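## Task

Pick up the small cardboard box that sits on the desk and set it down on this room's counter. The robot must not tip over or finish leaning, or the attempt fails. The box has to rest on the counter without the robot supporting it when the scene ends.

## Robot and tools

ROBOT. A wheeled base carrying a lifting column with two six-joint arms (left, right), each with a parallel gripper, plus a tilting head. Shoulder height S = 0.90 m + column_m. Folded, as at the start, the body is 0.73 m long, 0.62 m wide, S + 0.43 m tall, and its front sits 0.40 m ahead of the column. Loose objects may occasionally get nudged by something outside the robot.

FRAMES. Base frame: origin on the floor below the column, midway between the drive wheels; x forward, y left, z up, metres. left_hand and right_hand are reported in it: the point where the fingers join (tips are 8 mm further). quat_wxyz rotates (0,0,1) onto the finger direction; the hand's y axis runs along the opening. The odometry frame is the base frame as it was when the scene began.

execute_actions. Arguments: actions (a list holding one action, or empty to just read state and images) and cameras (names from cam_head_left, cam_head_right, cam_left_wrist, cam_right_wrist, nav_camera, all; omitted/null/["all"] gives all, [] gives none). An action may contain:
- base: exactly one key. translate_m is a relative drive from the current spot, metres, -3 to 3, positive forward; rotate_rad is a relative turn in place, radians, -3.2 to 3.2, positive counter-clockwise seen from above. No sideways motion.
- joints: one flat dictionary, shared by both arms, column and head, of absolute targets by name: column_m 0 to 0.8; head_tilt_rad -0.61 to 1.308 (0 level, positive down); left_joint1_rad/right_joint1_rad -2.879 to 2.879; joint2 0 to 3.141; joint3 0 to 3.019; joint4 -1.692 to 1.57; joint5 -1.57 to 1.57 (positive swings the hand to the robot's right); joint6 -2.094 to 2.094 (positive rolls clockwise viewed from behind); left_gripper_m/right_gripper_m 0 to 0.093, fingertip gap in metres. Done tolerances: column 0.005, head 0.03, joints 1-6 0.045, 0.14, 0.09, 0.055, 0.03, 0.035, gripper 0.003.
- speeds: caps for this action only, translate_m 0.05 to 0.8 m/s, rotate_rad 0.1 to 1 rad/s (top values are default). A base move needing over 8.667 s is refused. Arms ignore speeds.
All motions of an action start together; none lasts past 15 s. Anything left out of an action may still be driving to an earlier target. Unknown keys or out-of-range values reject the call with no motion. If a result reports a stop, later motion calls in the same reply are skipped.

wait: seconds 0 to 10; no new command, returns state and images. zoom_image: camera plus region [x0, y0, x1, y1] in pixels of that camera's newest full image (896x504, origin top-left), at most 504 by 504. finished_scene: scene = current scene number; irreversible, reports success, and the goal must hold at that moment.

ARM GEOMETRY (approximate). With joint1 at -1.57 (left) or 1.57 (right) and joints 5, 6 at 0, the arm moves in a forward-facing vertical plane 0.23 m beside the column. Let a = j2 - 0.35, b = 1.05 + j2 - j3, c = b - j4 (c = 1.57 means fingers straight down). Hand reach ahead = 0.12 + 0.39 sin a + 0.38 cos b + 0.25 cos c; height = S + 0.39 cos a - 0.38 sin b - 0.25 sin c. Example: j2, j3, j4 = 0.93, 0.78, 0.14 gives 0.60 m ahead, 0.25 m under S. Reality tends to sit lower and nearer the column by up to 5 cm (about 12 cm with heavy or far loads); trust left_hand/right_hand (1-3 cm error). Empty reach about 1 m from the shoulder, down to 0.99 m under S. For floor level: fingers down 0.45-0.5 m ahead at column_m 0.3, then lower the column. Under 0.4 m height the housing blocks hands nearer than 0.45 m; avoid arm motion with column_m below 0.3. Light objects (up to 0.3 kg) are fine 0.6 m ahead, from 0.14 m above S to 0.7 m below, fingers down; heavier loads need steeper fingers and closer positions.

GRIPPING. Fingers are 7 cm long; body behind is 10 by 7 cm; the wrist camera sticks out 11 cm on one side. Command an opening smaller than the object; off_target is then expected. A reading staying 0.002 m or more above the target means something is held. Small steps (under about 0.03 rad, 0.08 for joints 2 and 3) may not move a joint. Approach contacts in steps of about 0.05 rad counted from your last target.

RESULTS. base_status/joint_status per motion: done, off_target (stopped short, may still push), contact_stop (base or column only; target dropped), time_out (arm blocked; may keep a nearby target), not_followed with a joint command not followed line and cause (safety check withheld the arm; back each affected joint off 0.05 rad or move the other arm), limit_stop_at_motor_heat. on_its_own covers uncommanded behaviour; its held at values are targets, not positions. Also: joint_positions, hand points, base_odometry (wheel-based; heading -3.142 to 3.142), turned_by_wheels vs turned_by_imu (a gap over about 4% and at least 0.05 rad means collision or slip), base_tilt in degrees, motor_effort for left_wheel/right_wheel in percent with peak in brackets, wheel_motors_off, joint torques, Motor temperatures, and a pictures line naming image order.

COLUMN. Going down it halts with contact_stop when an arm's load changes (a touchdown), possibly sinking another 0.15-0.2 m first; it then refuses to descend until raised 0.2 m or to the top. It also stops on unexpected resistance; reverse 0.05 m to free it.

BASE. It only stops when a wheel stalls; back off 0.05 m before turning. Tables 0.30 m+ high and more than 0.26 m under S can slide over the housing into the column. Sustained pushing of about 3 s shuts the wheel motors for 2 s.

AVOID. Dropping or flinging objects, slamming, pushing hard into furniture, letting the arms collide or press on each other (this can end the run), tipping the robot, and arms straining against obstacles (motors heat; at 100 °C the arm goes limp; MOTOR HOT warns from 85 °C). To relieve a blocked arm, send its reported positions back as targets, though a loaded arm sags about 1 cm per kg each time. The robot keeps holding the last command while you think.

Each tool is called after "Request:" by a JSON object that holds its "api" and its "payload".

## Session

Request:
{"api": "execute_actions", "payload": {"actions": []}}

Scene clock: 0.00 s.
Joint torques (N m, as the arm reports them, + toward a larger angle): no reading
Motor temperatures (°C, as the motors report them): left_arm=[27 26 27 26 27 25] | right_arm=[25 26 26 26 26 26]
base_odometry: x=+0.000 y=+0.000 heading=+0.000 (m, m, rad; odometry frame)
turned_by_wheels: +0.000 (rad since the last result)
turned_by_imu: +0.000 (rad since the last result)
base_tilt: forward=-0.2 right=-0.1 (deg)
base_status: not commanded
joint_positions: column_m=+0.554 head_tilt_rad=+0.861 left_joint1_rad=-1.576 left_joint2_rad=+0.895 left_joint3_rad=+0.429 left_joint4_rad=-0.981 left_joint5_rad=+0.003 left_joint6_rad=-0.019 left_gripper_m=+0.095 right_joint1_rad=+1.563 right_joint2_rad=+0.850 right_joint3_rad=+0.373 right_joint4_rad=-0.912 right_joint5_rad=-0.002 right_joint6_rad=-0.051 right_gripper_m=+0.095
joint_status: not commanded
wheel_motors_off: 0
motor_effort: left_wheel=-1 right_wheel=+3 (%)
left_hand: x=+0.1506 y=+0.2229 z=+1.2549 quat_wxyz=(+0.445, +0.007, -0.895, -0.001) (m; base frame)
right_hand: x=+0.1405 y=-0.2266 z=+1.2522 quat_wxyz=(+0.419, +0.020, -0.908, -0.009) (m; base frame)
pictures: cam_head_left, cam_head_right, cam_left_wrist, cam_right_wrist, nav_camera
camera_calibration (this result's frames):
cam_head_left: T_world_to_cam=[[-0.0591264, -0.997501, 0.0386874, -0.00454954], [-0.722862, 0.0160548, -0.690806, 1.09533], [0.688458, -0.0688106, -0.722004, 0.987766], [0, 0, 0, 1]] pos_world=[0.111464, 0.0458453, 1.47]
cam_head_right: T_world_to_cam=[[-0.0445124, -0.998155, 0.041296, -0.116283], [-0.726104, 0.0039338, -0.687574, 1.09469], [0.686143, -0.0605907, -0.724939, 1.00288], [0, 0, 0, 1]] pos_world=[0.101563, -0.0596098, 1.48451]
cam_left_wrist: T_world_to_cam=[[-0.00184654, -0.999992, -0.00355432, 0.231837], [-0.0480399, -0.00346152, 0.998839, -1.23542], [-0.998844, 0.00201515, -0.0480331, 0.336235], [0, 0, 0, 1]] pos_world=[0.276924, 0.226881, 1.25096]
cam_right_wrist: T_world_to_cam=[[0.0348969, -0.999042, -0.0264075, -0.202004], [-0.0790885, -0.0291013, 0.996443, -1.23677], [-0.996257, -0.0326842, -0.0800283, 0.35285], [0, 0, 0, 1]] pos_world=[0.260763, -0.22627, 1.25528]
Images, in order (width x height): cam_head_left 896x504, cam_head_right 896x504, cam_left_wrist 896x504, cam_right_wrist 896x504, nav_camera 896x504.

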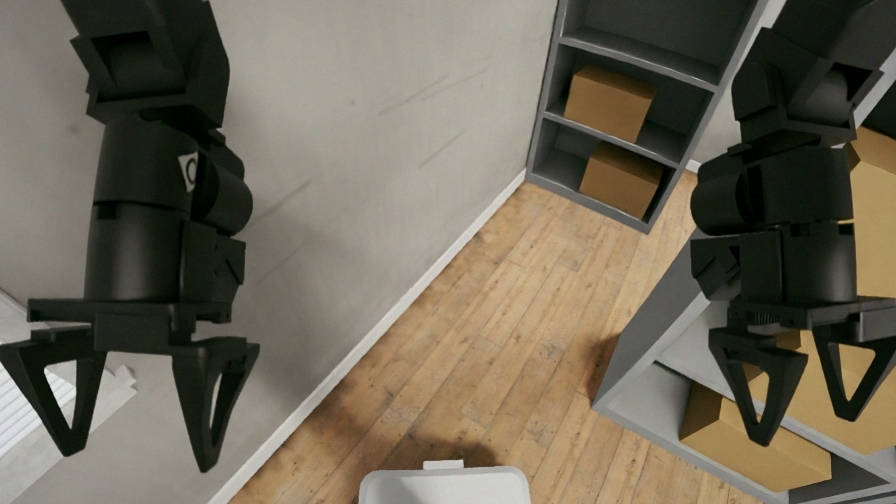

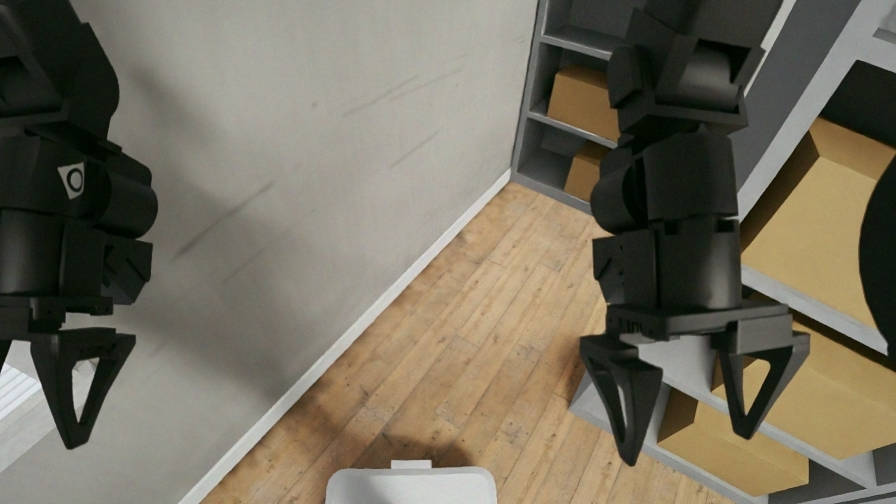

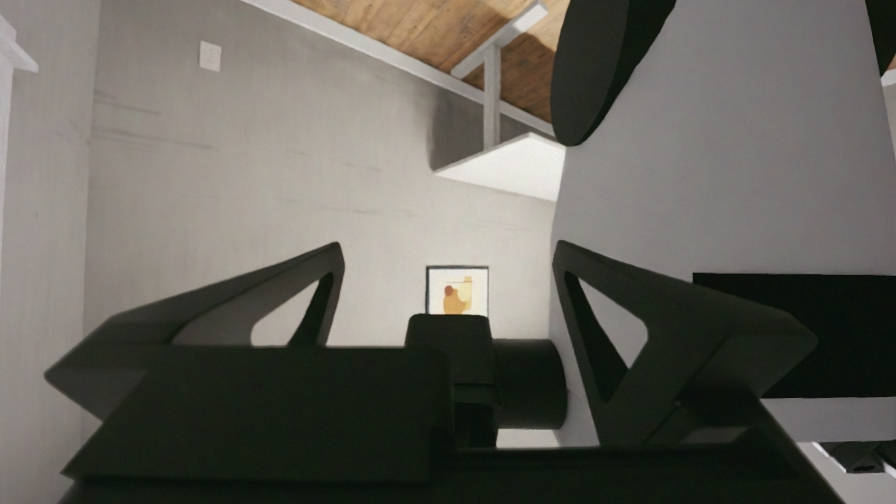

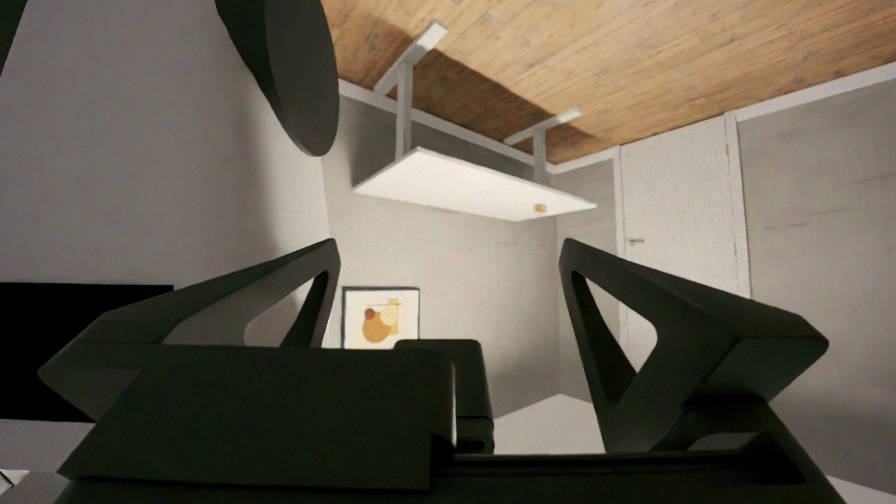

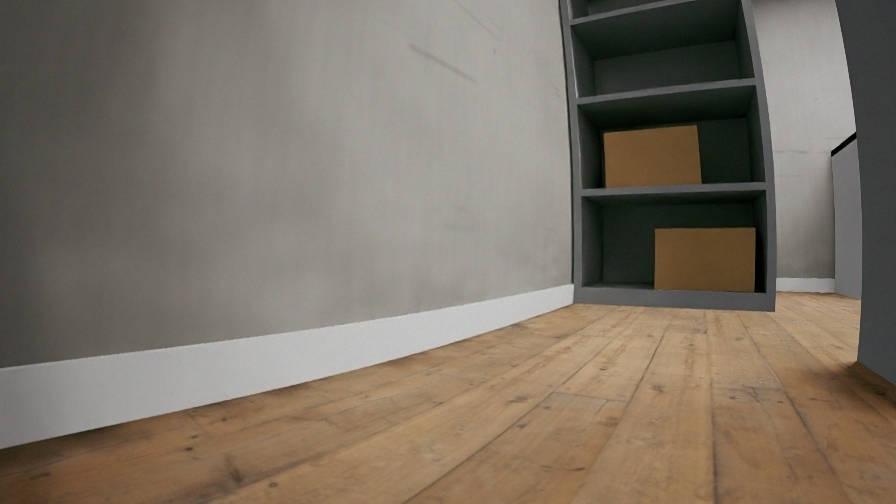

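Request:
{"api": "execute_actions", "payload": {"actions": [{"base":{"rotate_rad":-2.7},"joints":{"head_tilt_rad":0.6}}], "cameras": ["cam_head_left","cam_head_right","nav_camera"]}}

Scene clock: 4.97 s.
Joint torques (N m, as the arm reports them, + toward a larger angle): left_arm=[-1.56 -9.42 -0.99 -1.38  0.    0.05] | right_arm=[-0.12 -4.75 -0.81 -1.19  0.05  0.1 ]
Motor temperatures (°C, as the motors report them): left_arm=[27 26 27 26 27 25] | right_arm=[25 26 26 26 26 26]
base_odometry: x=+0.000 y=+0.000 heading=-2.700 (m, m, rad; odometry frame)
turned_by_wheels: -2.700 (rad since the last result)
turned_by_imu: -2.709 (rad since the last result)
base_tilt: forward=-0.1 right=+0.0 (deg)
base_status: done
joint_positions: column_m=+0.554 head_tilt_rad=+0.617 left_joint1_rad=-1.576 left_joint2_rad=+0.895 left_joint3_rad=+0.429 left_joint4_rad=-0.981 left_joint5_rad=+0.003 left_joint6_rad=-0.019 left_gripper_m=+0.095 right_joint1_rad=+1.563 right_joint2_rad=+0.850 right_joint3_rad=+0.373 right_joint4_rad=-0.912 right_joint5_rad=-0.002 right_joint6_rad=-0.051 right_gripper_m=+0.095
joint_status: all done
wheel_motors_off: 0
motor_effort: left_wheel=+2(30) right_wheel=-1(51) (%)
left_hand: x=+0.1506 y=+0.2229 z=+1.2549 quat_wxyz=(+0.445, +0.007, -0.895, -0.001) (m; base frame)
right_hand: x=+0.1405 y=-0.2266 z=+1.2522 quat_wxyz=(+0.419, +0.020, -0.908, -0.009) (m; base frame)
pictures: cam_head_left, cam_head_right, nav_camera
camera_calibration (this result's frames):
cam_head_left: T_world_to_cam=[[-0.0667089, -0.997501, 0.0232932, 0.0195348], [-0.535015, 0.0160548, -0.84469, 1.3229], [0.842205, -0.0688106, -0.534748, 0.691728], [0, 0, 0, 1]] pos_world=[0.126494, 0.0458453, 1.48688]
cam_head_right: T_world_to_cam=[[-0.0531547, -0.998155, 0.0293478, -0.0974522], [-0.53894, 0.0039338, -0.842335, 1.32364], [0.840665, -0.0605907, -0.538155, 0.707527], [0, 0, 0, 1]] pos_world=[0.11339, -0.0596098, 1.49857]
Images, in order (width x height): cam_head_left 896x504, cam_head_right 896x504, nav_camera 896x504.

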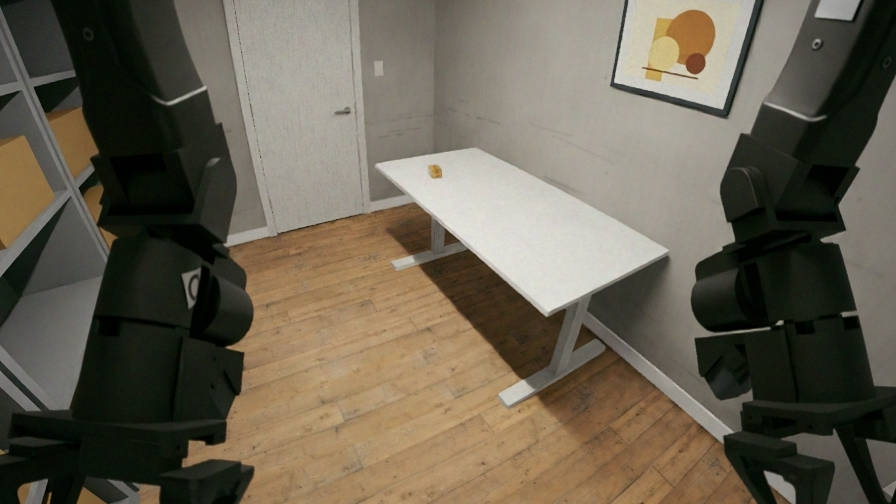

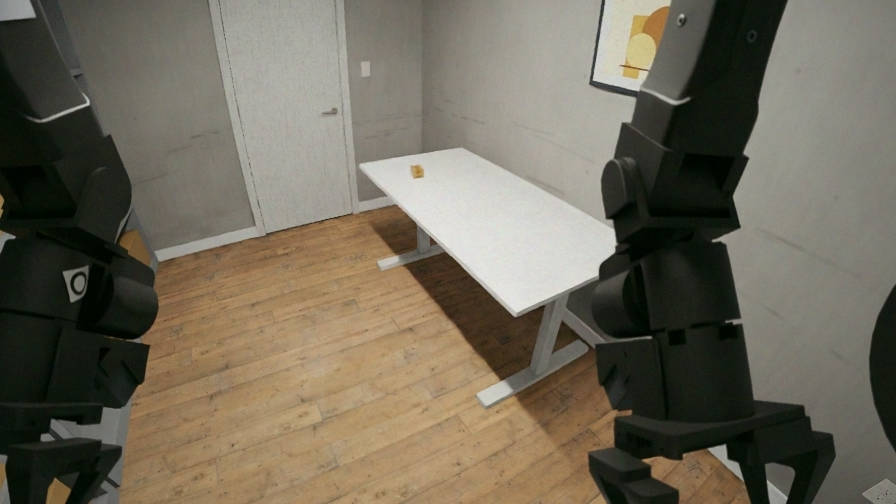

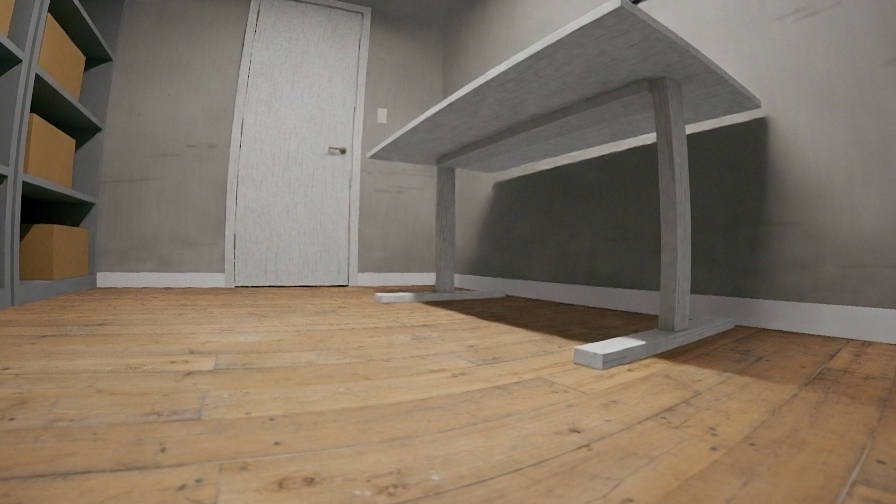

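Request:
{"api": "execute_actions", "payload": {"actions": [{"base":{"rotate_rad":0.40}}], "cameras": []}}

Request:
{"api": "execute_actions", "payload": {"actions": [{"base":{"translate_m":1.68}}], "cameras": []}}

Request:
{"api": "execute_actions", "payload": {"actions": [{"base":{"rotate_rad":-1.52},"joints":{"head_tilt_rad":0.86}}], "cameras": ["cam_head_left","cam_head_right"]}}

Scene clock: 8.03 s.
Joint torques (N m, as the arm reports them, + toward a larger angle): left_arm=[-1.28 -9.3  -1.11 -1.11 -0.07  0.04] | right_arm=[-0.18 -4.73 -0.77 -1.25  0.05  0.1 ]
Motor temperatures (°C, as the motors report them): left_arm=[27 26 27 26 27 25] | right_arm=[25 26 26 26 26 26]
base_odometry: x=+0.000 y=+0.000 heading=-2.300 (m, m, rad; odometry frame)
turned_by_wheels: +0.399 (rad since the last result)
turned_by_imu: +0.402 (rad since the last result)
base_tilt: forward=-0.3 right=+0.0 (deg)
base_status: done
joint_positions: column_m=+0.554 head_tilt_rad=+0.617 left_joint1_rad=-1.576 left_joint2_rad=+0.895 left_joint3_rad=+0.429 left_joint4_rad=-0.981 left_joint5_rad=+0.003 left_joint6_rad=-0.019 left_gripper_m=+0.095 right_joint1_rad=+1.563 right_joint2_rad=+0.850 right_joint3_rad=+0.373 right_joint4_rad=-0.912 right_joint5_rad=-0.002 right_joint6_rad=-0.051 right_gripper_m=+0.095
joint_status: not commanded
wheel_motors_off: 0
motor_effort: left_wheel=-3(13) right_wheel=+3(26) (%)
left_hand: x=+0.1506 y=+0.2229 z=+1.2549 quat_wxyz=(+0.445, +0.007, -0.895, -0.001) (m; base frame)
right_hand: x=+0.1405 y=-0.2266 z=+1.2522 quat_wxyz=(+0.419, +0.020, -0.908, -0.009) (m; base frame)
pictures: none
No camera images: the call's "cameras" was empty. Leave "cameras" out to get every camera's image.

Scene clock: 12.53 s.
Joint torques (N m, as the arm reports them, + toward a larger angle): left_arm=[-1.15 -7.49 -0.98 -1.5  -0.05  0.05] | right_arm=[-0.12 -4.63 -0.64 -1.24  0.05  0.11]
Motor temperatures (°C, as the motors report them): left_arm=[27 26 27 26 27 25] | right_arm=[25 26 26 26 26 26]
base_odometry: x=-1.120 y=-1.252 heading=-2.301 (m, m, rad; odometry frame)
turned_by_wheels: -0.001 (rad since the last result)
turned_by_imu: -0.002 (rad since the last result)
base_tilt: forward=-0.2 right=+0.0 (deg)
base_status: done
joint_positions: column_m=+0.554 head_tilt_rad=+0.617 left_joint1_rad=-1.576 left_joint2_rad=+0.895 left_joint3_rad=+0.429 left_joint4_rad=-0.981 left_joint5_rad=+0.003 left_joint6_rad=-0.019 left_gripper_m=+0.095 right_joint1_rad=+1.563 right_joint2_rad=+0.850 right_joint3_rad=+0.372 right_joint4_rad=-0.912 right_joint5_rad=-0.002 right_joint6_rad=-0.051 right_gripper_m=+0.095
joint_status: not commanded
wheel_motors_off: 0
motor_effort: left_wheel=-2(33) right_wheel=+3(71) (%)
left_hand: x=+0.1508 y=+0.2229 z=+1.2548 quat_wxyz=(+0.445, +0.007, -0.895, -0.001) (m; base frame)
right_hand: x=+0.1397 y=-0.2266 z=+1.2524 quat_wxyz=(+0.420, +0.019, -0.907, -0.009) (m; base frame)
pictures: none
No camera images: the call's "cameras" was empty. Leave "cameras" out to get every camera's image.

Scene clock: 15.37 s.
Joint torques (N m, as the arm reports them, + toward a larger angle): left_arm=[-1.29 -9.05 -1.08 -1.4  -0.05  0.07] | right_arm=[-0.12 -4.63 -0.66 -1.24  0.05  0.11]
Motor temperatures (°C, as the motors report them): left_arm=[27 26 27 26 27 25] | right_arm=[25 26 26 26 26 26]
base_odometry: x=-1.120 y=-1.252 heading=+2.462 (m, m, rad; odometry frame)
turned_by_wheels: -1.519 (rad since the last result)
turned_by_imu: -1.523 (rad since the last result)
base_tilt: forward=-0.2 right=+0.0 (deg)
base_status: done
joint_positions: column_m=+0.554 head_tilt_rad=+0.861 left_joint1_rad=-1.576 left_joint2_rad=+0.895 left_joint3_rad=+0.429 left_joint4_rad=-0.981 left_joint5_rad=+0.003 left_joint6_rad=-0.019 left_gripper_m=+0.095 right_joint1_rad=+1.563 right_joint2_rad=+0.850 right_joint3_rad=+0.372 right_joint4_rad=-0.912 right_joint5_rad=-0.002 right_joint6_rad=-0.051 right_gripper_m=+0.095
joint_status: all done
wheel_motors_off: 0
motor_effort: left_wheel=+4(30) right_wheel=-4(54) (%)
left_hand: x=+0.1508 y=+0.2229 z=+1.2548 quat_wxyz=(+0.445, +0.007, -0.895, -0.001) (m; base frame)
right_hand: x=+0.1397 y=-0.2266 z=+1.2524 quat_wxyz=(+0.420, +0.019, -0.907, -0.009) (m; base frame)
pictures: cam_head_left, cam_head_right
camera_calibration (this result's frames):
cam_head_left: T_world_to_cam=[[-0.0591239, -0.997501, 0.0386913, -0.00455556], [-0.722906, 0.0160548, -0.690759, 1.09526], [0.688412, -0.0688106, -0.722049, 0.987837], [0, 0, 0, 1]] pos_world=[0.111459, 0.0458453, 1.47]
cam_head_right: T_world_to_cam=[[-0.0445097, -0.998155, 0.0412989, -0.116288], [-0.726148, 0.0039338, -0.687527, 1.09462], [0.686096, -0.0605907, -0.724983, 1.00295], [0, 0, 0, 1]] pos_world=[0.101559, -0.0596098, 1.4845]
Images, in order (width x height): cam_head_left 896x504, cam_head_right 896x504.

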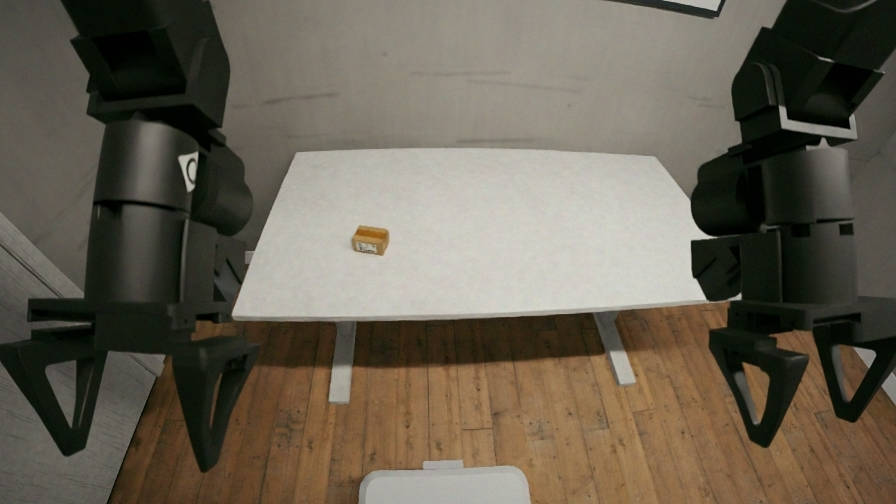

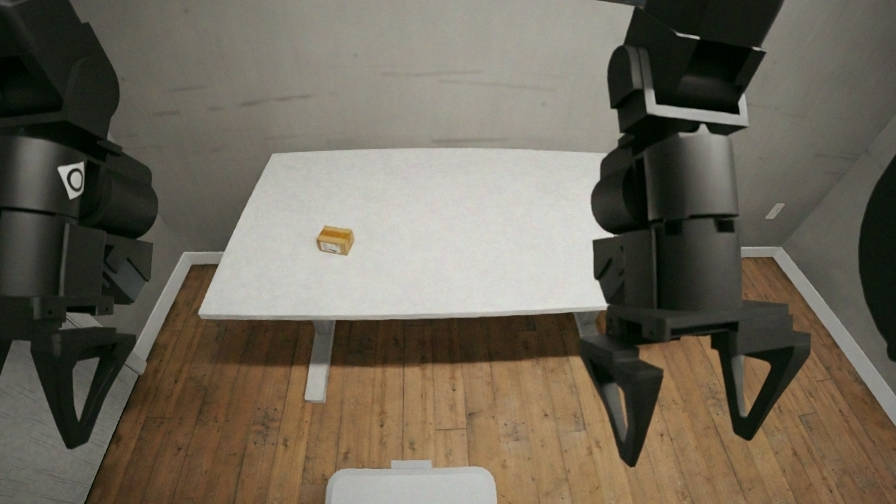

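Request:
{"api": "execute_actions", "payload": {"actions": [{"base":{"rotate_rad":-0.04},"joints":{"column_m":0.35,"left_joint1_rad":-1.57,"left_joint2_rad":1.46,"left_joint3_rad":1.90,"left_joint4_rad":-0.96,"left_joint5_rad":0,"left_joint6_rad":0}}], "cameras": ["cam_head_left","cam_left_wrist"]}}

Scene clock: 19.63 s.
Joint torques (N m, as the arm reports them, + toward a larger angle): left_arm=[ -1.32 -25.67   8.33   0.58  -0.11   0.11] | right_arm=[-0.1  -4.71 -0.66 -1.25  0.05  0.1 ]
Motor temperatures (°C, as the motors report them): left_arm=[27 26 28 26 27 25] | right_arm=[25 26 26 26 26 26]
base_odometry: x=-1.120 y=-1.252 heading=+2.423 (m, m, rad; odometry frame)
turned_by_wheels: -0.039 (rad since the last result)
turned_by_imu: -0.039 (rad since the last result)
base_tilt: forward=-0.2 right=+0.0 (deg)
base_status: done
joint_positions: column_m=+0.350 head_tilt_rad=+0.861 left_joint1_rad=-1.576 left_joint2_rad=+1.452 left_joint3_rad=+1.881 left_joint4_rad=-0.968 left_joint5_rad=+0.001 left_joint6_rad=-0.006 left_gripper_m=+0.095 right_joint1_rad=+1.563 right_joint2_rad=+0.850 right_joint3_rad=+0.372 right_joint4_rad=-0.912 right_joint5_rad=-0.002 right_joint6_rad=-0.051 right_gripper_m=+0.095
joint_status: all done
wheel_motors_off: 0
motor_effort: left_wheel=+4(18) right_wheel=-6(28) (%)
left_hand: x=+0.7751 y=+0.2212 z=+0.9574 quat_wxyz=(+0.008, +0.002, -1.000, +0.003) (m; base frame)
right_hand: x=+0.1397 y=-0.2266 z=+1.0486 quat_wxyz=(+0.420, +0.019, -0.907, -0.009) (m; base frame)
pictures: cam_head_left, cam_left_wrist
camera_calibration (this result's frames):
cam_head_left: T_world_to_cam=[[-0.0591118, -0.997501, 0.0387097, 0.00330477], [-0.723122, 0.0160548, -0.690534, 0.954183], [0.688186, -0.0688106, -0.722263, 0.840977], [0, 0, 0, 1]] pos_world=[0.111437, 0.0458453, 1.26617]
cam_left_wrist: T_world_to_cam=[[-0.00841772, -0.999963, -0.00196216, 0.233847], [-0.816451, 0.00573995, 0.577386, 0.0887531], [-0.577353, 0.00646228, -0.816469, 1.35369], [0, 0, 0, 1]] pos_world=[0.855991, 0.224581, 1.05446]
Images, in order (width x height): cam_head_left 896x504, cam_left_wrist 896x504.

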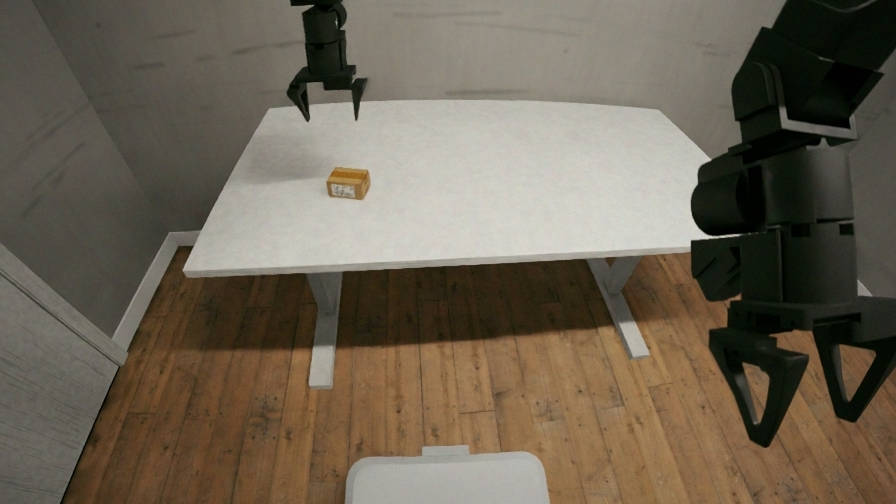

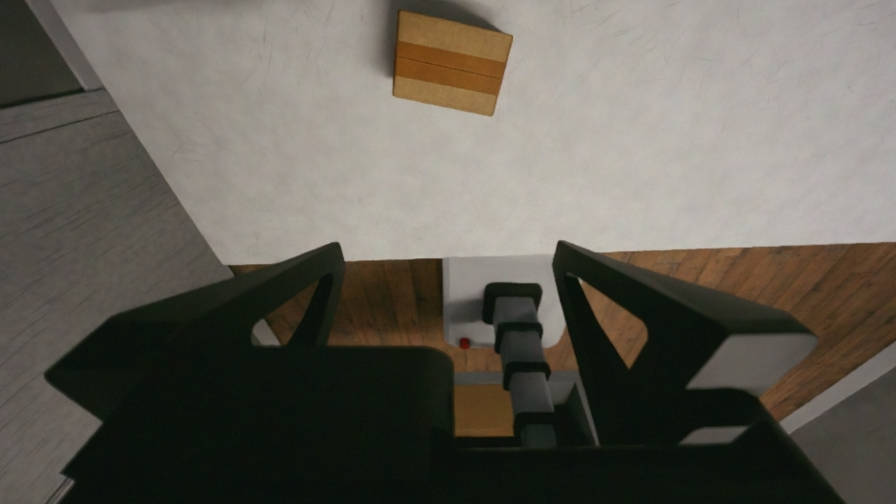

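Request:
{"api": "execute_actions", "payload": {"actions": [{"base":{"translate_m":0.068},"joints":{"column_m":0.20,"left_joint6_rad":1.77}}], "cameras": ["cam_head_left","cam_left_wrist"]}}

Scene clock: 24.03 s.
Joint torques (N m, as the arm reports them, + toward a larger angle): left_arm=[  0.17 -25.81   8.24   0.51  -0.03   0.1 ] | right_arm=[-0.14 -4.75 -0.86 -1.24  0.06  0.1 ]
Motor temperatures (°C, as the motors report them): left_arm=[27 27 28 26 27 25] | right_arm=[25 26 26 26 26 26]
base_odometry: x=-1.171 y=-1.207 heading=+2.422 (m, m, rad; odometry frame)
turned_by_wheels: -0.001 (rad since the last result)
turned_by_imu: -0.001 (rad since the last result)
base_tilt: forward=-0.2 right=-0.1 (deg)
base_status: done
joint_positions: column_m=+0.200 head_tilt_rad=+0.862 left_joint1_rad=-1.576 left_joint2_rad=+1.452 left_joint3_rad=+1.881 left_joint4_rad=-0.967 left_joint5_rad=+0.001 left_joint6_rad=+1.761 left_gripper_m=+0.095 right_joint1_rad=+1.563 right_joint2_rad=+0.850 right_joint3_rad=+0.375 right_joint4_rad=-0.912 right_joint5_rad=-0.002 right_joint6_rad=-0.051 right_gripper_m=+0.095
joint_status: all done
wheel_motors_off: 0
motor_effort: left_wheel=-1(41) right_wheel=+2(62) (%)
left_hand: x=+0.7755 y=+0.2215 z=+0.8075 quat_wxyz=(+0.003, -0.772, -0.636, +0.007) (m; base frame)
right_hand: x=+0.1413 y=-0.2266 z=+0.8981 quat_wxyz=(+0.418, +0.020, -0.908, -0.009) (m; base frame)
pictures: cam_head_left, cam_left_wrist
camera_calibration (this result's frames):
cam_head_left: T_world_to_cam=[[-0.0590938, -0.997501, 0.0387372, 0.00907721], [-0.723443, 0.0160548, -0.690197, 0.850228], [0.68785, -0.0688106, -0.722584, 0.733043], [0, 0, 0, 1]] pos_world=[0.111405, 0.0458453, 1.11616]
cam_left_wrist: T_world_to_cam=[[-0.979104, 0.203287, 0.00552587, 0.714075], [0.171772, 0.812159, 0.557577, -0.753334], [0.10886, 0.546875, -0.830106, 0.590737], [0, 0, 0, 1]] pos_world=[0.764247, 0.143605, 0.906471]
Images, in order (width x height): cam_head_left 896x504, cam_left_wrist 896x504.

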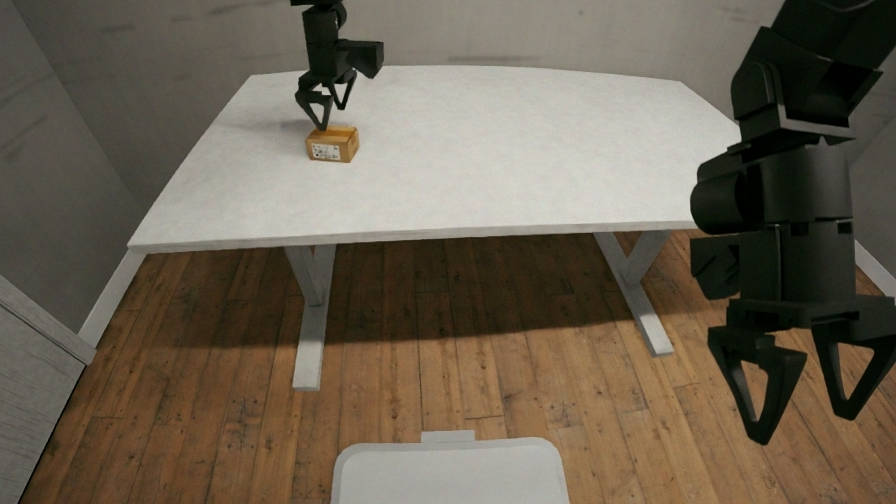

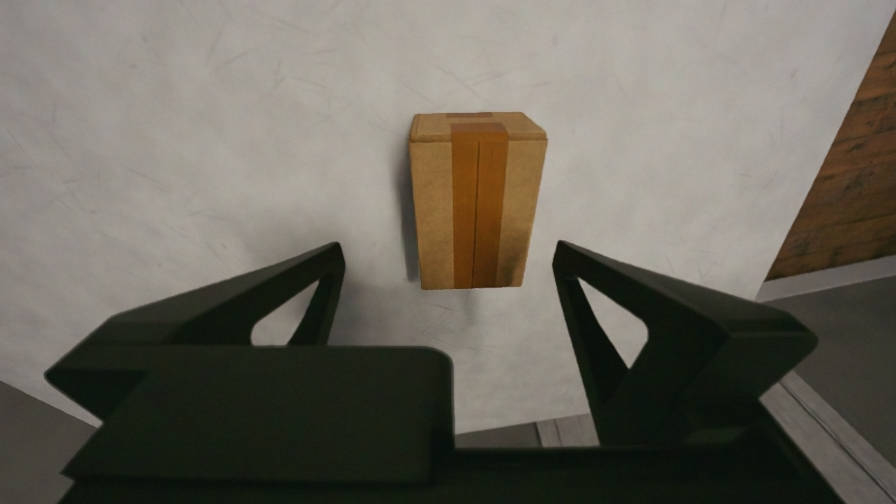

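Request:
{"api": "execute_actions", "payload": {"actions": [{"base":{"translate_m":-0.015}}], "cameras": []}}

Request:
{"api": "execute_actions", "payload": {"actions": [{"joints":{"column_m":0.147}}], "cameras": ["cam_head_left","cam_left_wrist"]}}

Scene clock: 25.43 s.
Joint torques (N m, as the arm reports them, + toward a larger angle): left_arm=[ -0.75 -26.09   8.17   0.49   0.     0.14] | right_arm=[-0.15 -4.8  -0.58 -1.26  0.06  0.1 ]
Motor temperatures (°C, as the motors report them): left_arm=[27 27 28 26 27 25] | right_arm=[25 26 26 26 26 26]
base_odometry: x=-1.160 y=-1.217 heading=+2.424 (m, m, rad; odometry frame)
turned_by_wheels: +0.002 (rad since the last result)
turned_by_imu: +0.002 (rad since the last result)
base_tilt: forward=-0.2 right=-0.1 (deg)
base_status: done
joint_positions: column_m=+0.200 head_tilt_rad=+0.862 left_joint1_rad=-1.576 left_joint2_rad=+1.452 left_joint3_rad=+1.881 left_joint4_rad=-0.967 left_joint5_rad=+0.001 left_joint6_rad=+1.762 left_gripper_m=+0.095 right_joint1_rad=+1.563 right_joint2_rad=+0.850 right_joint3_rad=+0.371 right_joint4_rad=-0.912 right_joint5_rad=-0.002 right_joint6_rad=-0.051 right_gripper_m=+0.095
joint_status: not commanded
wheel_motors_off: 0
motor_effort: left_wheel=+0(37) right_wheel=-4(63) (%)
left_hand: x=+0.7755 y=+0.2215 z=+0.8075 quat_wxyz=(+0.003, -0.772, -0.636, +0.007) (m; base frame)
right_hand: x=+0.1395 y=-0.2266 z=+0.8987 quat_wxyz=(+0.420, +0.019, -0.907, -0.009) (m; base frame)
pictures: none
No camera images: the call's "cameras" was empty. Leave "cameras" out to get every camera's image.

Scene clock: 26.70 s.
Joint torques (N m, as the arm reports them, + toward a larger angle): left_arm=[ -0.43 -26.32   8.11   0.26   0.01   0.12] | right_arm=[-0.11 -4.69 -0.63 -1.25  0.06  0.1 ]
Motor temperatures (°C, as the motors report them): left_arm=[27 27 28 26 27 25] | right_arm=[25 26 26 26 26 26]
base_odometry: x=-1.160 y=-1.217 heading=+2.424 (m, m, rad; odometry frame)
turned_by_wheels: +0.000 (rad since the last result)
turned_by_imu: +0.000 (rad since the last result)
base_tilt: forward=-0.1 right=-0.1 (deg)
base_status: not commanded
joint_positions: column_m=+0.147 head_tilt_rad=+0.862 left_joint1_rad=-1.576 left_joint2_rad=+1.452 left_joint3_rad=+1.881 left_joint4_rad=-0.967 left_joint5_rad=+0.001 left_joint6_rad=+1.762 left_gripper_m=+0.095 right_joint1_rad=+1.563 right_joint2_rad=+0.850 right_joint3_rad=+0.371 right_joint4_rad=-0.912 right_joint5_rad=-0.002 right_joint6_rad=-0.051 right_gripper_m=+0.095
joint_status: all done
wheel_motors_off: 0
motor_effort: left_wheel=+2(3) right_wheel=-3(2) (%)
left_hand: x=+0.7755 y=+0.2215 z=+0.7545 quat_wxyz=(+0.003, -0.772, -0.636, +0.007) (m; base frame)
right_hand: x=+0.1395 y=-0.2266 z=+0.8457 quat_wxyz=(+0.420, +0.019, -0.907, -0.009) (m; base frame)
pictures: cam_head_left, cam_left_wrist
camera_calibration (this result's frames):
cam_head_left: T_world_to_cam=[[-0.0590776, -0.997501, 0.0387619, 0.0111024], [-0.723731, 0.0160548, -0.689895, 0.813305], [0.687548, -0.0688106, -0.722871, 0.69507], [0, 0, 0, 1]] pos_world=[0.111376, 0.0458453, 1.06311]
cam_left_wrist: T_world_to_cam=[[-0.979026, 0.20366, 0.0055228, 0.714228], [0.17208, 0.812096, 0.557573, -0.723992], [0.10907, 0.546829, -0.830109, 0.546572], [0, 0, 0, 1]] pos_world=[0.764217, 0.14361, 0.853449]
Images, in order (width x height): cam_head_left 896x504, cam_left_wrist 896x504.

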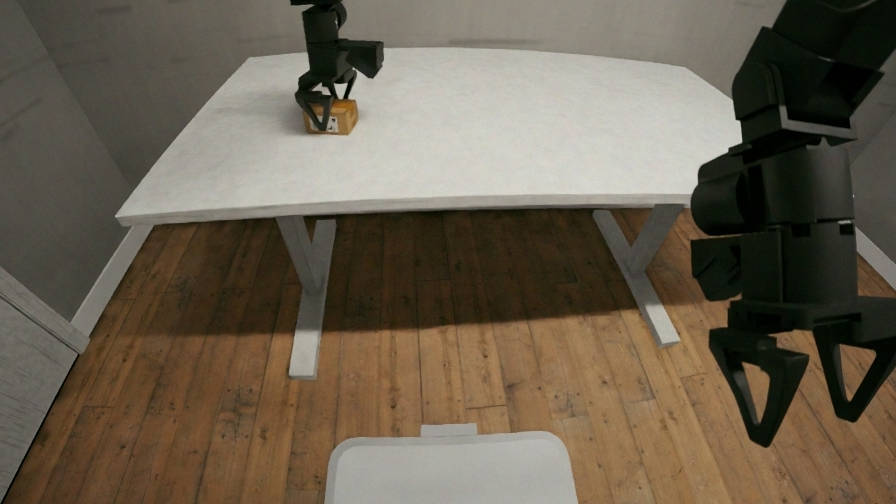

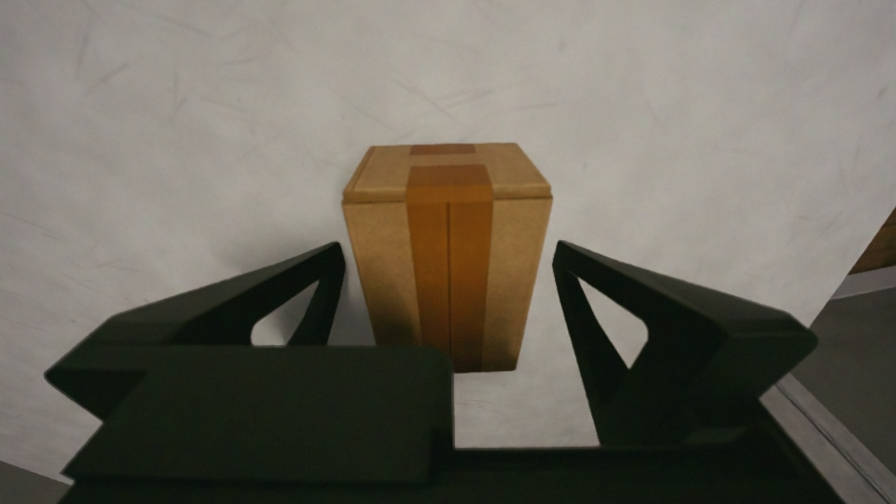

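Request:
{"api": "execute_actions", "payload": {"actions": [{"joints":{"left_gripper_m":0.04}}], "cameras": []}}

Request:
{"api": "execute_actions", "payload": {"actions": [{"joints":{"column_m":0.25}}], "cameras": []}}

Request:
{"api": "execute_actions", "payload": {"actions": [{"base":{"rotate_rad":-1.69},"joints":{"column_m":0.6,"left_joint2_rad":1.11,"left_joint3_rad":0.42,"left_joint4_rad":0.17,"left_joint6_rad":1.57,"head_tilt_rad":0.7}}], "cameras": ["cam_head_left","cam_left_wrist","nav_camera"]}}

Scene clock: 29.50 s.
Joint torques (N m, as the arm reports them, + toward a larger angle): left_arm=[  0.   -26.24   8.25   0.4   -0.02   0.15] | right_arm=[-0.13 -4.72 -0.63 -1.25  0.05  0.11]
Motor temperatures (°C, as the motors report them): left_arm=[27 27 28 26 27 25] | right_arm=[25 26 26 26 26 26]
base_odometry: x=-1.160 y=-1.217 heading=+2.424 (m, m, rad; odometry frame)
turned_by_wheels: +0.000 (rad since the last result)
turned_by_imu: +0.000 (rad since the last result)
base_tilt: forward=-0.2 right=+0.0 (deg)
base_status: not commanded
joint_positions: column_m=+0.147 head_tilt_rad=+0.862 left_joint1_rad=-1.576 left_joint2_rad=+1.452 left_joint3_rad=+1.881 left_joint4_rad=-0.967 left_joint5_rad=+0.001 left_joint6_rad=+1.762 left_gripper_m=+0.060 right_joint1_rad=+1.563 right_joint2_rad=+0.850 right_joint3_rad=+0.371 right_joint4_rad=-0.912 right_joint5_rad=-0.002 right_joint6_rad=-0.051 right_gripper_m=+0.095
joint_status: left_gripper_m off_target (ended at +0.060, target +0.040)
wheel_motors_off: 0
motor_effort: left_wheel=+3(2) right_wheel=-1(2) (%)
left_hand: x=+0.7755 y=+0.2215 z=+0.7545 quat_wxyz=(+0.003, -0.772, -0.636, +0.007) (m; base frame)
right_hand: x=+0.1395 y=-0.2266 z=+0.8457 quat_wxyz=(+0.420, +0.019, -0.907, -0.009) (m; base frame)
pictures: none
No camera images: the call's "cameras" was empty. Leave "cameras" out to get every camera's image.

Scene clock: 31.43 s.
Joint torques (N m, as the arm reports them, + toward a larger angle): left_arm=[ -0.27 -25.96   8.69   0.4    0.05   0.11] | right_arm=[-0.1  -4.72 -0.61 -1.24  0.05  0.11]
Motor temperatures (°C, as the motors report them): left_arm=[27 27 29 26 27 25] | right_arm=[25 26 26 26 26 26]
base_odometry: x=-1.160 y=-1.217 heading=+2.424 (m, m, rad; odometry frame)
turned_by_wheels: +0.000 (rad since the last result)
turned_by_imu: +0.000 (rad since the last result)
base_tilt: forward=-0.2 right=-0.1 (deg)
base_status: not commanded
joint_positions: column_m=+0.250 head_tilt_rad=+0.862 left_joint1_rad=-1.576 left_joint2_rad=+1.453 left_joint3_rad=+1.881 left_joint4_rad=-0.967 left_joint5_rad=+0.001 left_joint6_rad=+1.762 left_gripper_m=+0.060 right_joint1_rad=+1.563 right_joint2_rad=+0.850 right_joint3_rad=+0.371 right_joint4_rad=-0.912 right_joint5_rad=-0.002 right_joint6_rad=-0.051 right_gripper_m=+0.095
joint_status: all done
wheel_motors_off: 0
motor_effort: left_wheel=+4(3) right_wheel=-3(2) (%)
left_hand: x=+0.7752 y=+0.2215 z=+0.8565 quat_wxyz=(+0.003, -0.772, -0.636, +0.008) (m; base frame)
right_hand: x=+0.1395 y=-0.2266 z=+0.9485 quat_wxyz=(+0.420, +0.019, -0.907, -0.009) (m; base frame)
pictures: none
No camera images: the call's "cameras" was empty. Leave "cameras" out to get every camera's image.

Scene clock: 36.60 s.
Joint torques (N m, as the arm reports them, + toward a larger angle): left_arm=[ -0.88 -12.03  -1.78   0.85   0.03   0.02] | right_arm=[-0.15 -4.64 -0.63 -1.23  0.06  0.1 ]
Motor temperatures (°C, as the motors report them): left_arm=[27 27 28 26 27 25] | right_arm=[25 26 26 26 26 26]
base_odometry: x=-1.160 y=-1.217 heading=+0.735 (m, m, rad; odometry frame)
turned_by_wheels: -1.689 (rad since the last result)
turned_by_imu: -1.694 (rad since the last result)
base_tilt: forward=-0.1 right=-0.1 (deg)
base_status: done
joint_positions: column_m=+0.600 head_tilt_rad=+0.716 left_joint1_rad=-1.572 left_joint2_rad=+1.123 left_joint3_rad=+0.424 left_joint4_rad=+0.155 left_joint5_rad=+0.000 left_joint6_rad=+1.577 left_gripper_m=+0.060 right_joint1_rad=+1.563 right_joint2_rad=+0.850 right_joint3_rad=+0.371 right_joint4_rad=-0.912 right_joint5_rad=-0.002 right_joint6_rad=-0.051 right_gripper_m=+0.095
joint_status: all done
wheel_motors_off: 0
motor_effort: left_wheel=+4(30) right_wheel=-6(64) (%)
left_hand: x=+0.3222 y=+0.2240 z=+1.1545 quat_wxyz=(+0.007, -0.709, -0.705, +0.007) (m; base frame)
right_hand: x=+0.1395 y=-0.2266 z=+1.2985 quat_wxyz=(+0.420, +0.019, -0.907, -0.009) (m; base frame)
pictures: cam_head_left, cam_left_wrist, nav_camera
camera_calibration (this result's frames):
cam_head_left: T_world_to_cam=[[-0.0640825, -0.997501, 0.0297672, 0.00806514], [-0.615816, 0.0160548, -0.787726, 1.27545], [0.785279, -0.0688106, -0.615306, 0.846927], [0, 0, 0, 1]] pos_world=[0.120887, 0.0458453, 1.52559]
cam_left_wrist: T_world_to_cam=[[-0.999757, 0.0183655, 0.0121974, 0.308189], [0.0220454, 0.82617, 0.56299, -0.832132], [0.000262462, 0.563122, -0.826374, 0.953802], [0, 0, 0, 1]] pos_world=[0.326208, 0.144716, 1.25292]
Images, in order (width x height): cam_head_left 896x504, cam_left_wrist 896x504, nav_camera 896x504.

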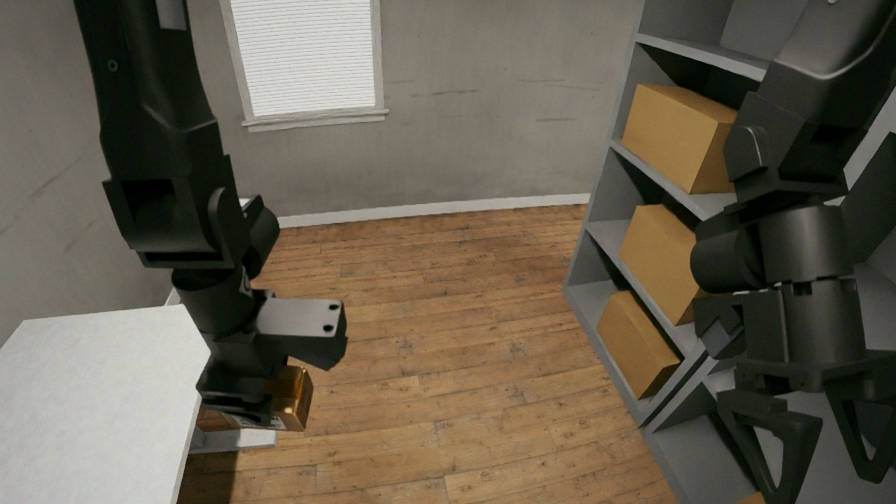

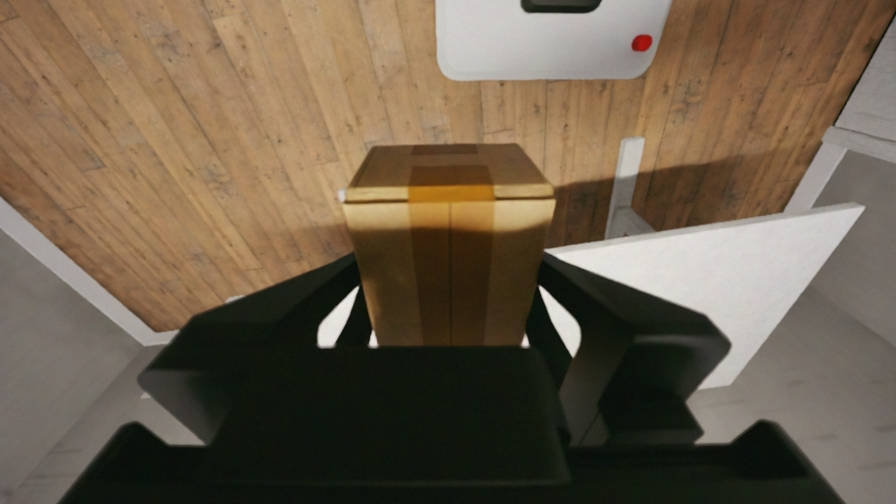

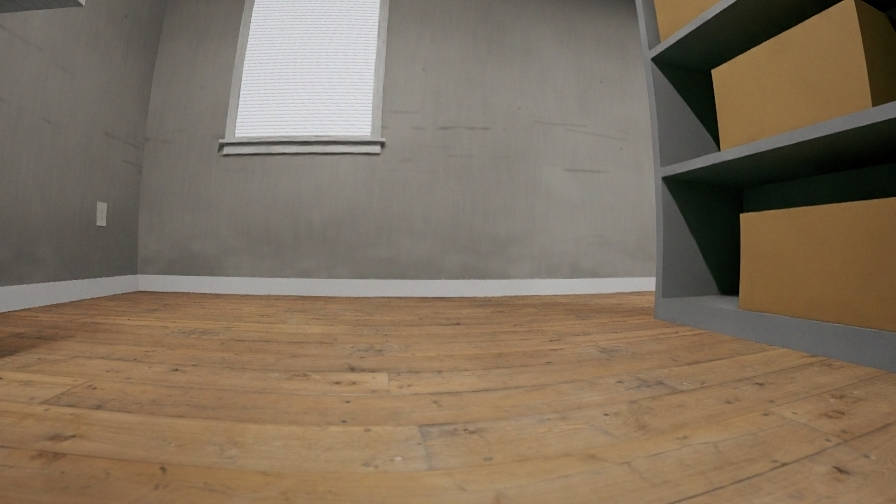

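Request:
{"api": "execute_actions", "payload": {"actions": [{"base":{"translate_m":1.85}}], "cameras": []}}

Request:
{"api": "execute_actions", "payload": {"actions": [{"base":{"rotate_rad":-1.45}}], "cameras": ["cam_head_left","cam_head_right","nav_camera"]}}

Scene clock: 42.23 s.
Joint torques (N m, as the arm reports them, + toward a larger angle): left_arm=[ -1.13 -12.22  -2.11   0.72   0.06  -0.01] | right_arm=[-0.15 -4.73 -0.65 -1.25  0.06  0.1 ]
Motor temperatures (°C, as the motors report them): left_arm=[27 27 28 26 27 25] | right_arm=[25 26 26 26 26 26]
base_odometry: x=+0.213 y=+0.023 heading=+0.734 (m, m, rad; odometry frame)
turned_by_wheels: -0.001 (rad since the last result)
turned_by_imu: -0.001 (rad since the last result)
base_tilt: forward=-0.2 right=-0.2 (deg)
base_status: done
joint_positions: column_m=+0.600 head_tilt_rad=+0.716 left_joint1_rad=-1.572 left_joint2_rad=+1.122 left_joint3_rad=+0.423 left_joint4_rad=+0.157 left_joint5_rad=+0.000 left_joint6_rad=+1.577 left_gripper_m=+0.060 right_joint1_rad=+1.563 right_joint2_rad=+0.850 right_joint3_rad=+0.371 right_joint4_rad=-0.912 right_joint5_rad=-0.002 right_joint6_rad=-0.051 right_gripper_m=+0.095
joint_status: not commanded
wheel_motors_off: 0
motor_effort: left_wheel=-1(44) right_wheel=+0(59) (%)
left_hand: x=+0.3222 y=+0.2240 z=+1.1547 quat_wxyz=(+0.006, -0.709, -0.705, +0.007) (m; base frame)
right_hand: x=+0.1395 y=-0.2266 z=+1.2985 quat_wxyz=(+0.420, +0.019, -0.907, -0.009) (m; base frame)
pictures: none
No camera images: the call's "cameras" was empty. Leave "cameras" out to get every camera's image.

Scene clock: 45.00 s.
Joint torques (N m, as the arm reports them, + toward a larger angle): left_arm=[ -0.78 -11.88  -1.91   0.8    0.05  -0.01] | right_arm=[-0.14 -4.67 -0.61 -1.24  0.06  0.11]
Motor temperatures (°C, as the motors report them): left_arm=[27 27 28 26 27 25] | right_arm=[25 26 26 26 26 26]
base_odometry: x=+0.213 y=+0.023 heading=-0.715 (m, m, rad; odometry frame)
turned_by_wheels: -1.449 (rad since the last result)
turned_by_imu: -1.451 (rad since the last result)
base_tilt: forward=-0.3 right=-0.2 (deg)
base_status: done
joint_positions: column_m=+0.600 head_tilt_rad=+0.716 left_joint1_rad=-1.572 left_joint2_rad=+1.122 left_joint3_rad=+0.423 left_joint4_rad=+0.157 left_joint5_rad=+0.000 left_joint6_rad=+1.577 left_gripper_m=+0.060 right_joint1_rad=+1.563 right_joint2_rad=+0.850 right_joint3_rad=+0.371 right_joint4_rad=-0.912 right_joint5_rad=-0.002 right_joint6_rad=-0.051 right_gripper_m=+0.095
joint_status: not commanded
wheel_motors_off: 0
motor_effort: left_wheel=+1(35) right_wheel=-2(57) (%)
left_hand: x=+0.3222 y=+0.2240 z=+1.1547 quat_wxyz=(+0.006, -0.709, -0.705, +0.007) (m; base frame)
right_hand: x=+0.1395 y=-0.2266 z=+1.2985 quat_wxyz=(+0.420, +0.019, -0.907, -0.009) (m; base frame)
pictures: cam_head_left, cam_head_right, nav_camera
camera_calibration (this result's frames):
cam_head_left: T_world_to_cam=[[-0.0640913, -0.997501, 0.0297483, 0.00809554], [-0.615584, 0.0160548, -0.787908, 1.27573], [0.785461, -0.0688106, -0.615074, 0.84655], [0, 0, 0, 1]] pos_world=[0.120905, 0.0458453, 1.52561]
cam_head_right: T_world_to_cam=[[-0.0500068, -0.998155, 0.0344388, -0.107033], [-0.619259, 0.0039338, -0.785177, 1.27576], [0.783593, -0.0605907, -0.618313, 0.862255], [0, 0, 0, 1]] pos_world=[0.109015, -0.0596098, 1.53853]
Images, in order (width x height): cam_head_left 896x504, cam_head_right 896x504, nav_camera 896x504.

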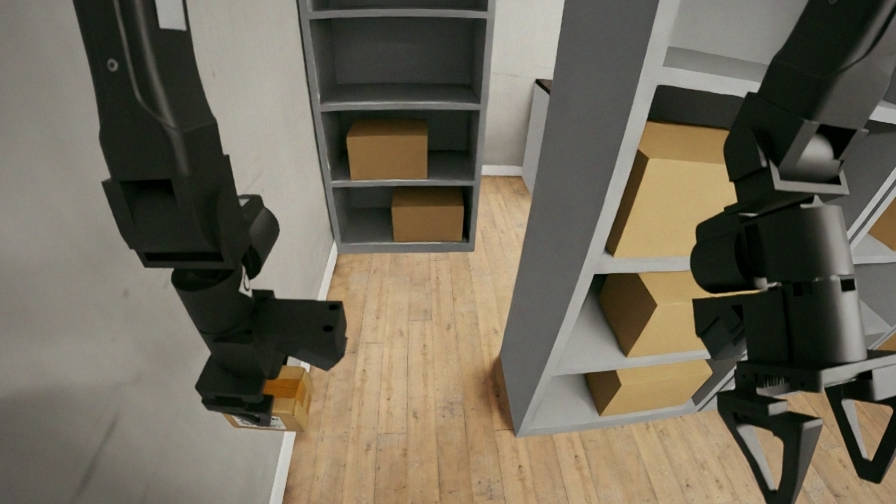

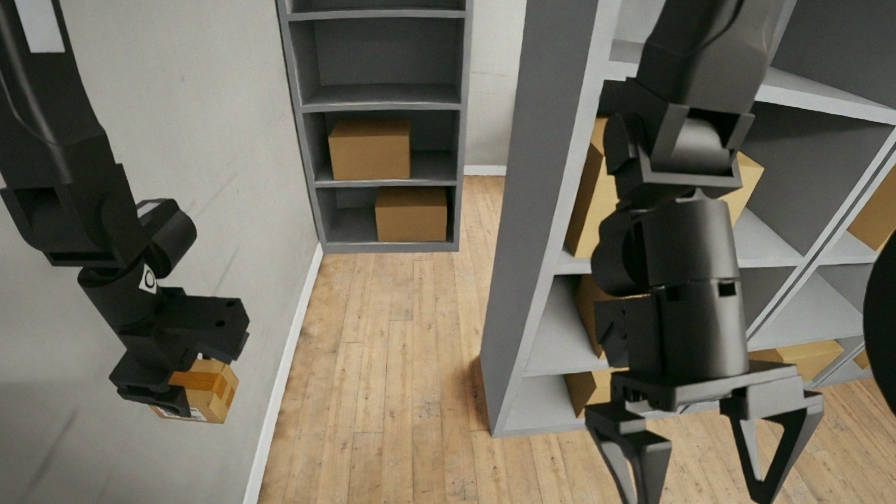

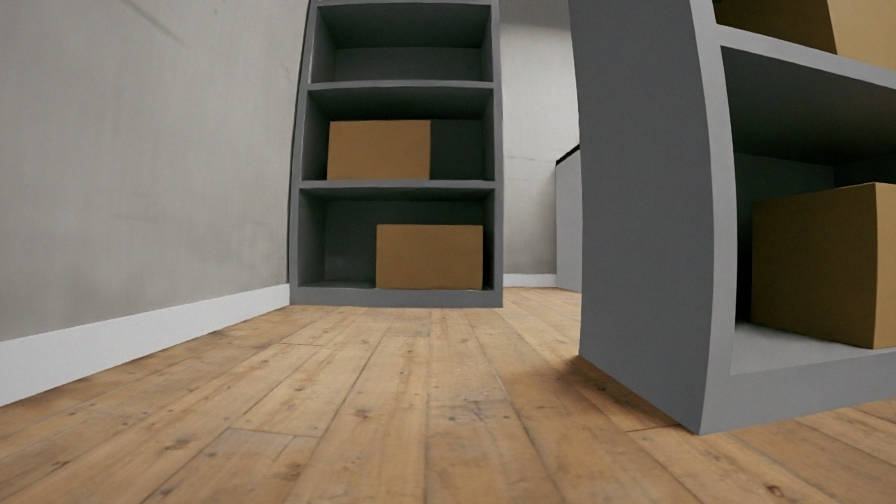

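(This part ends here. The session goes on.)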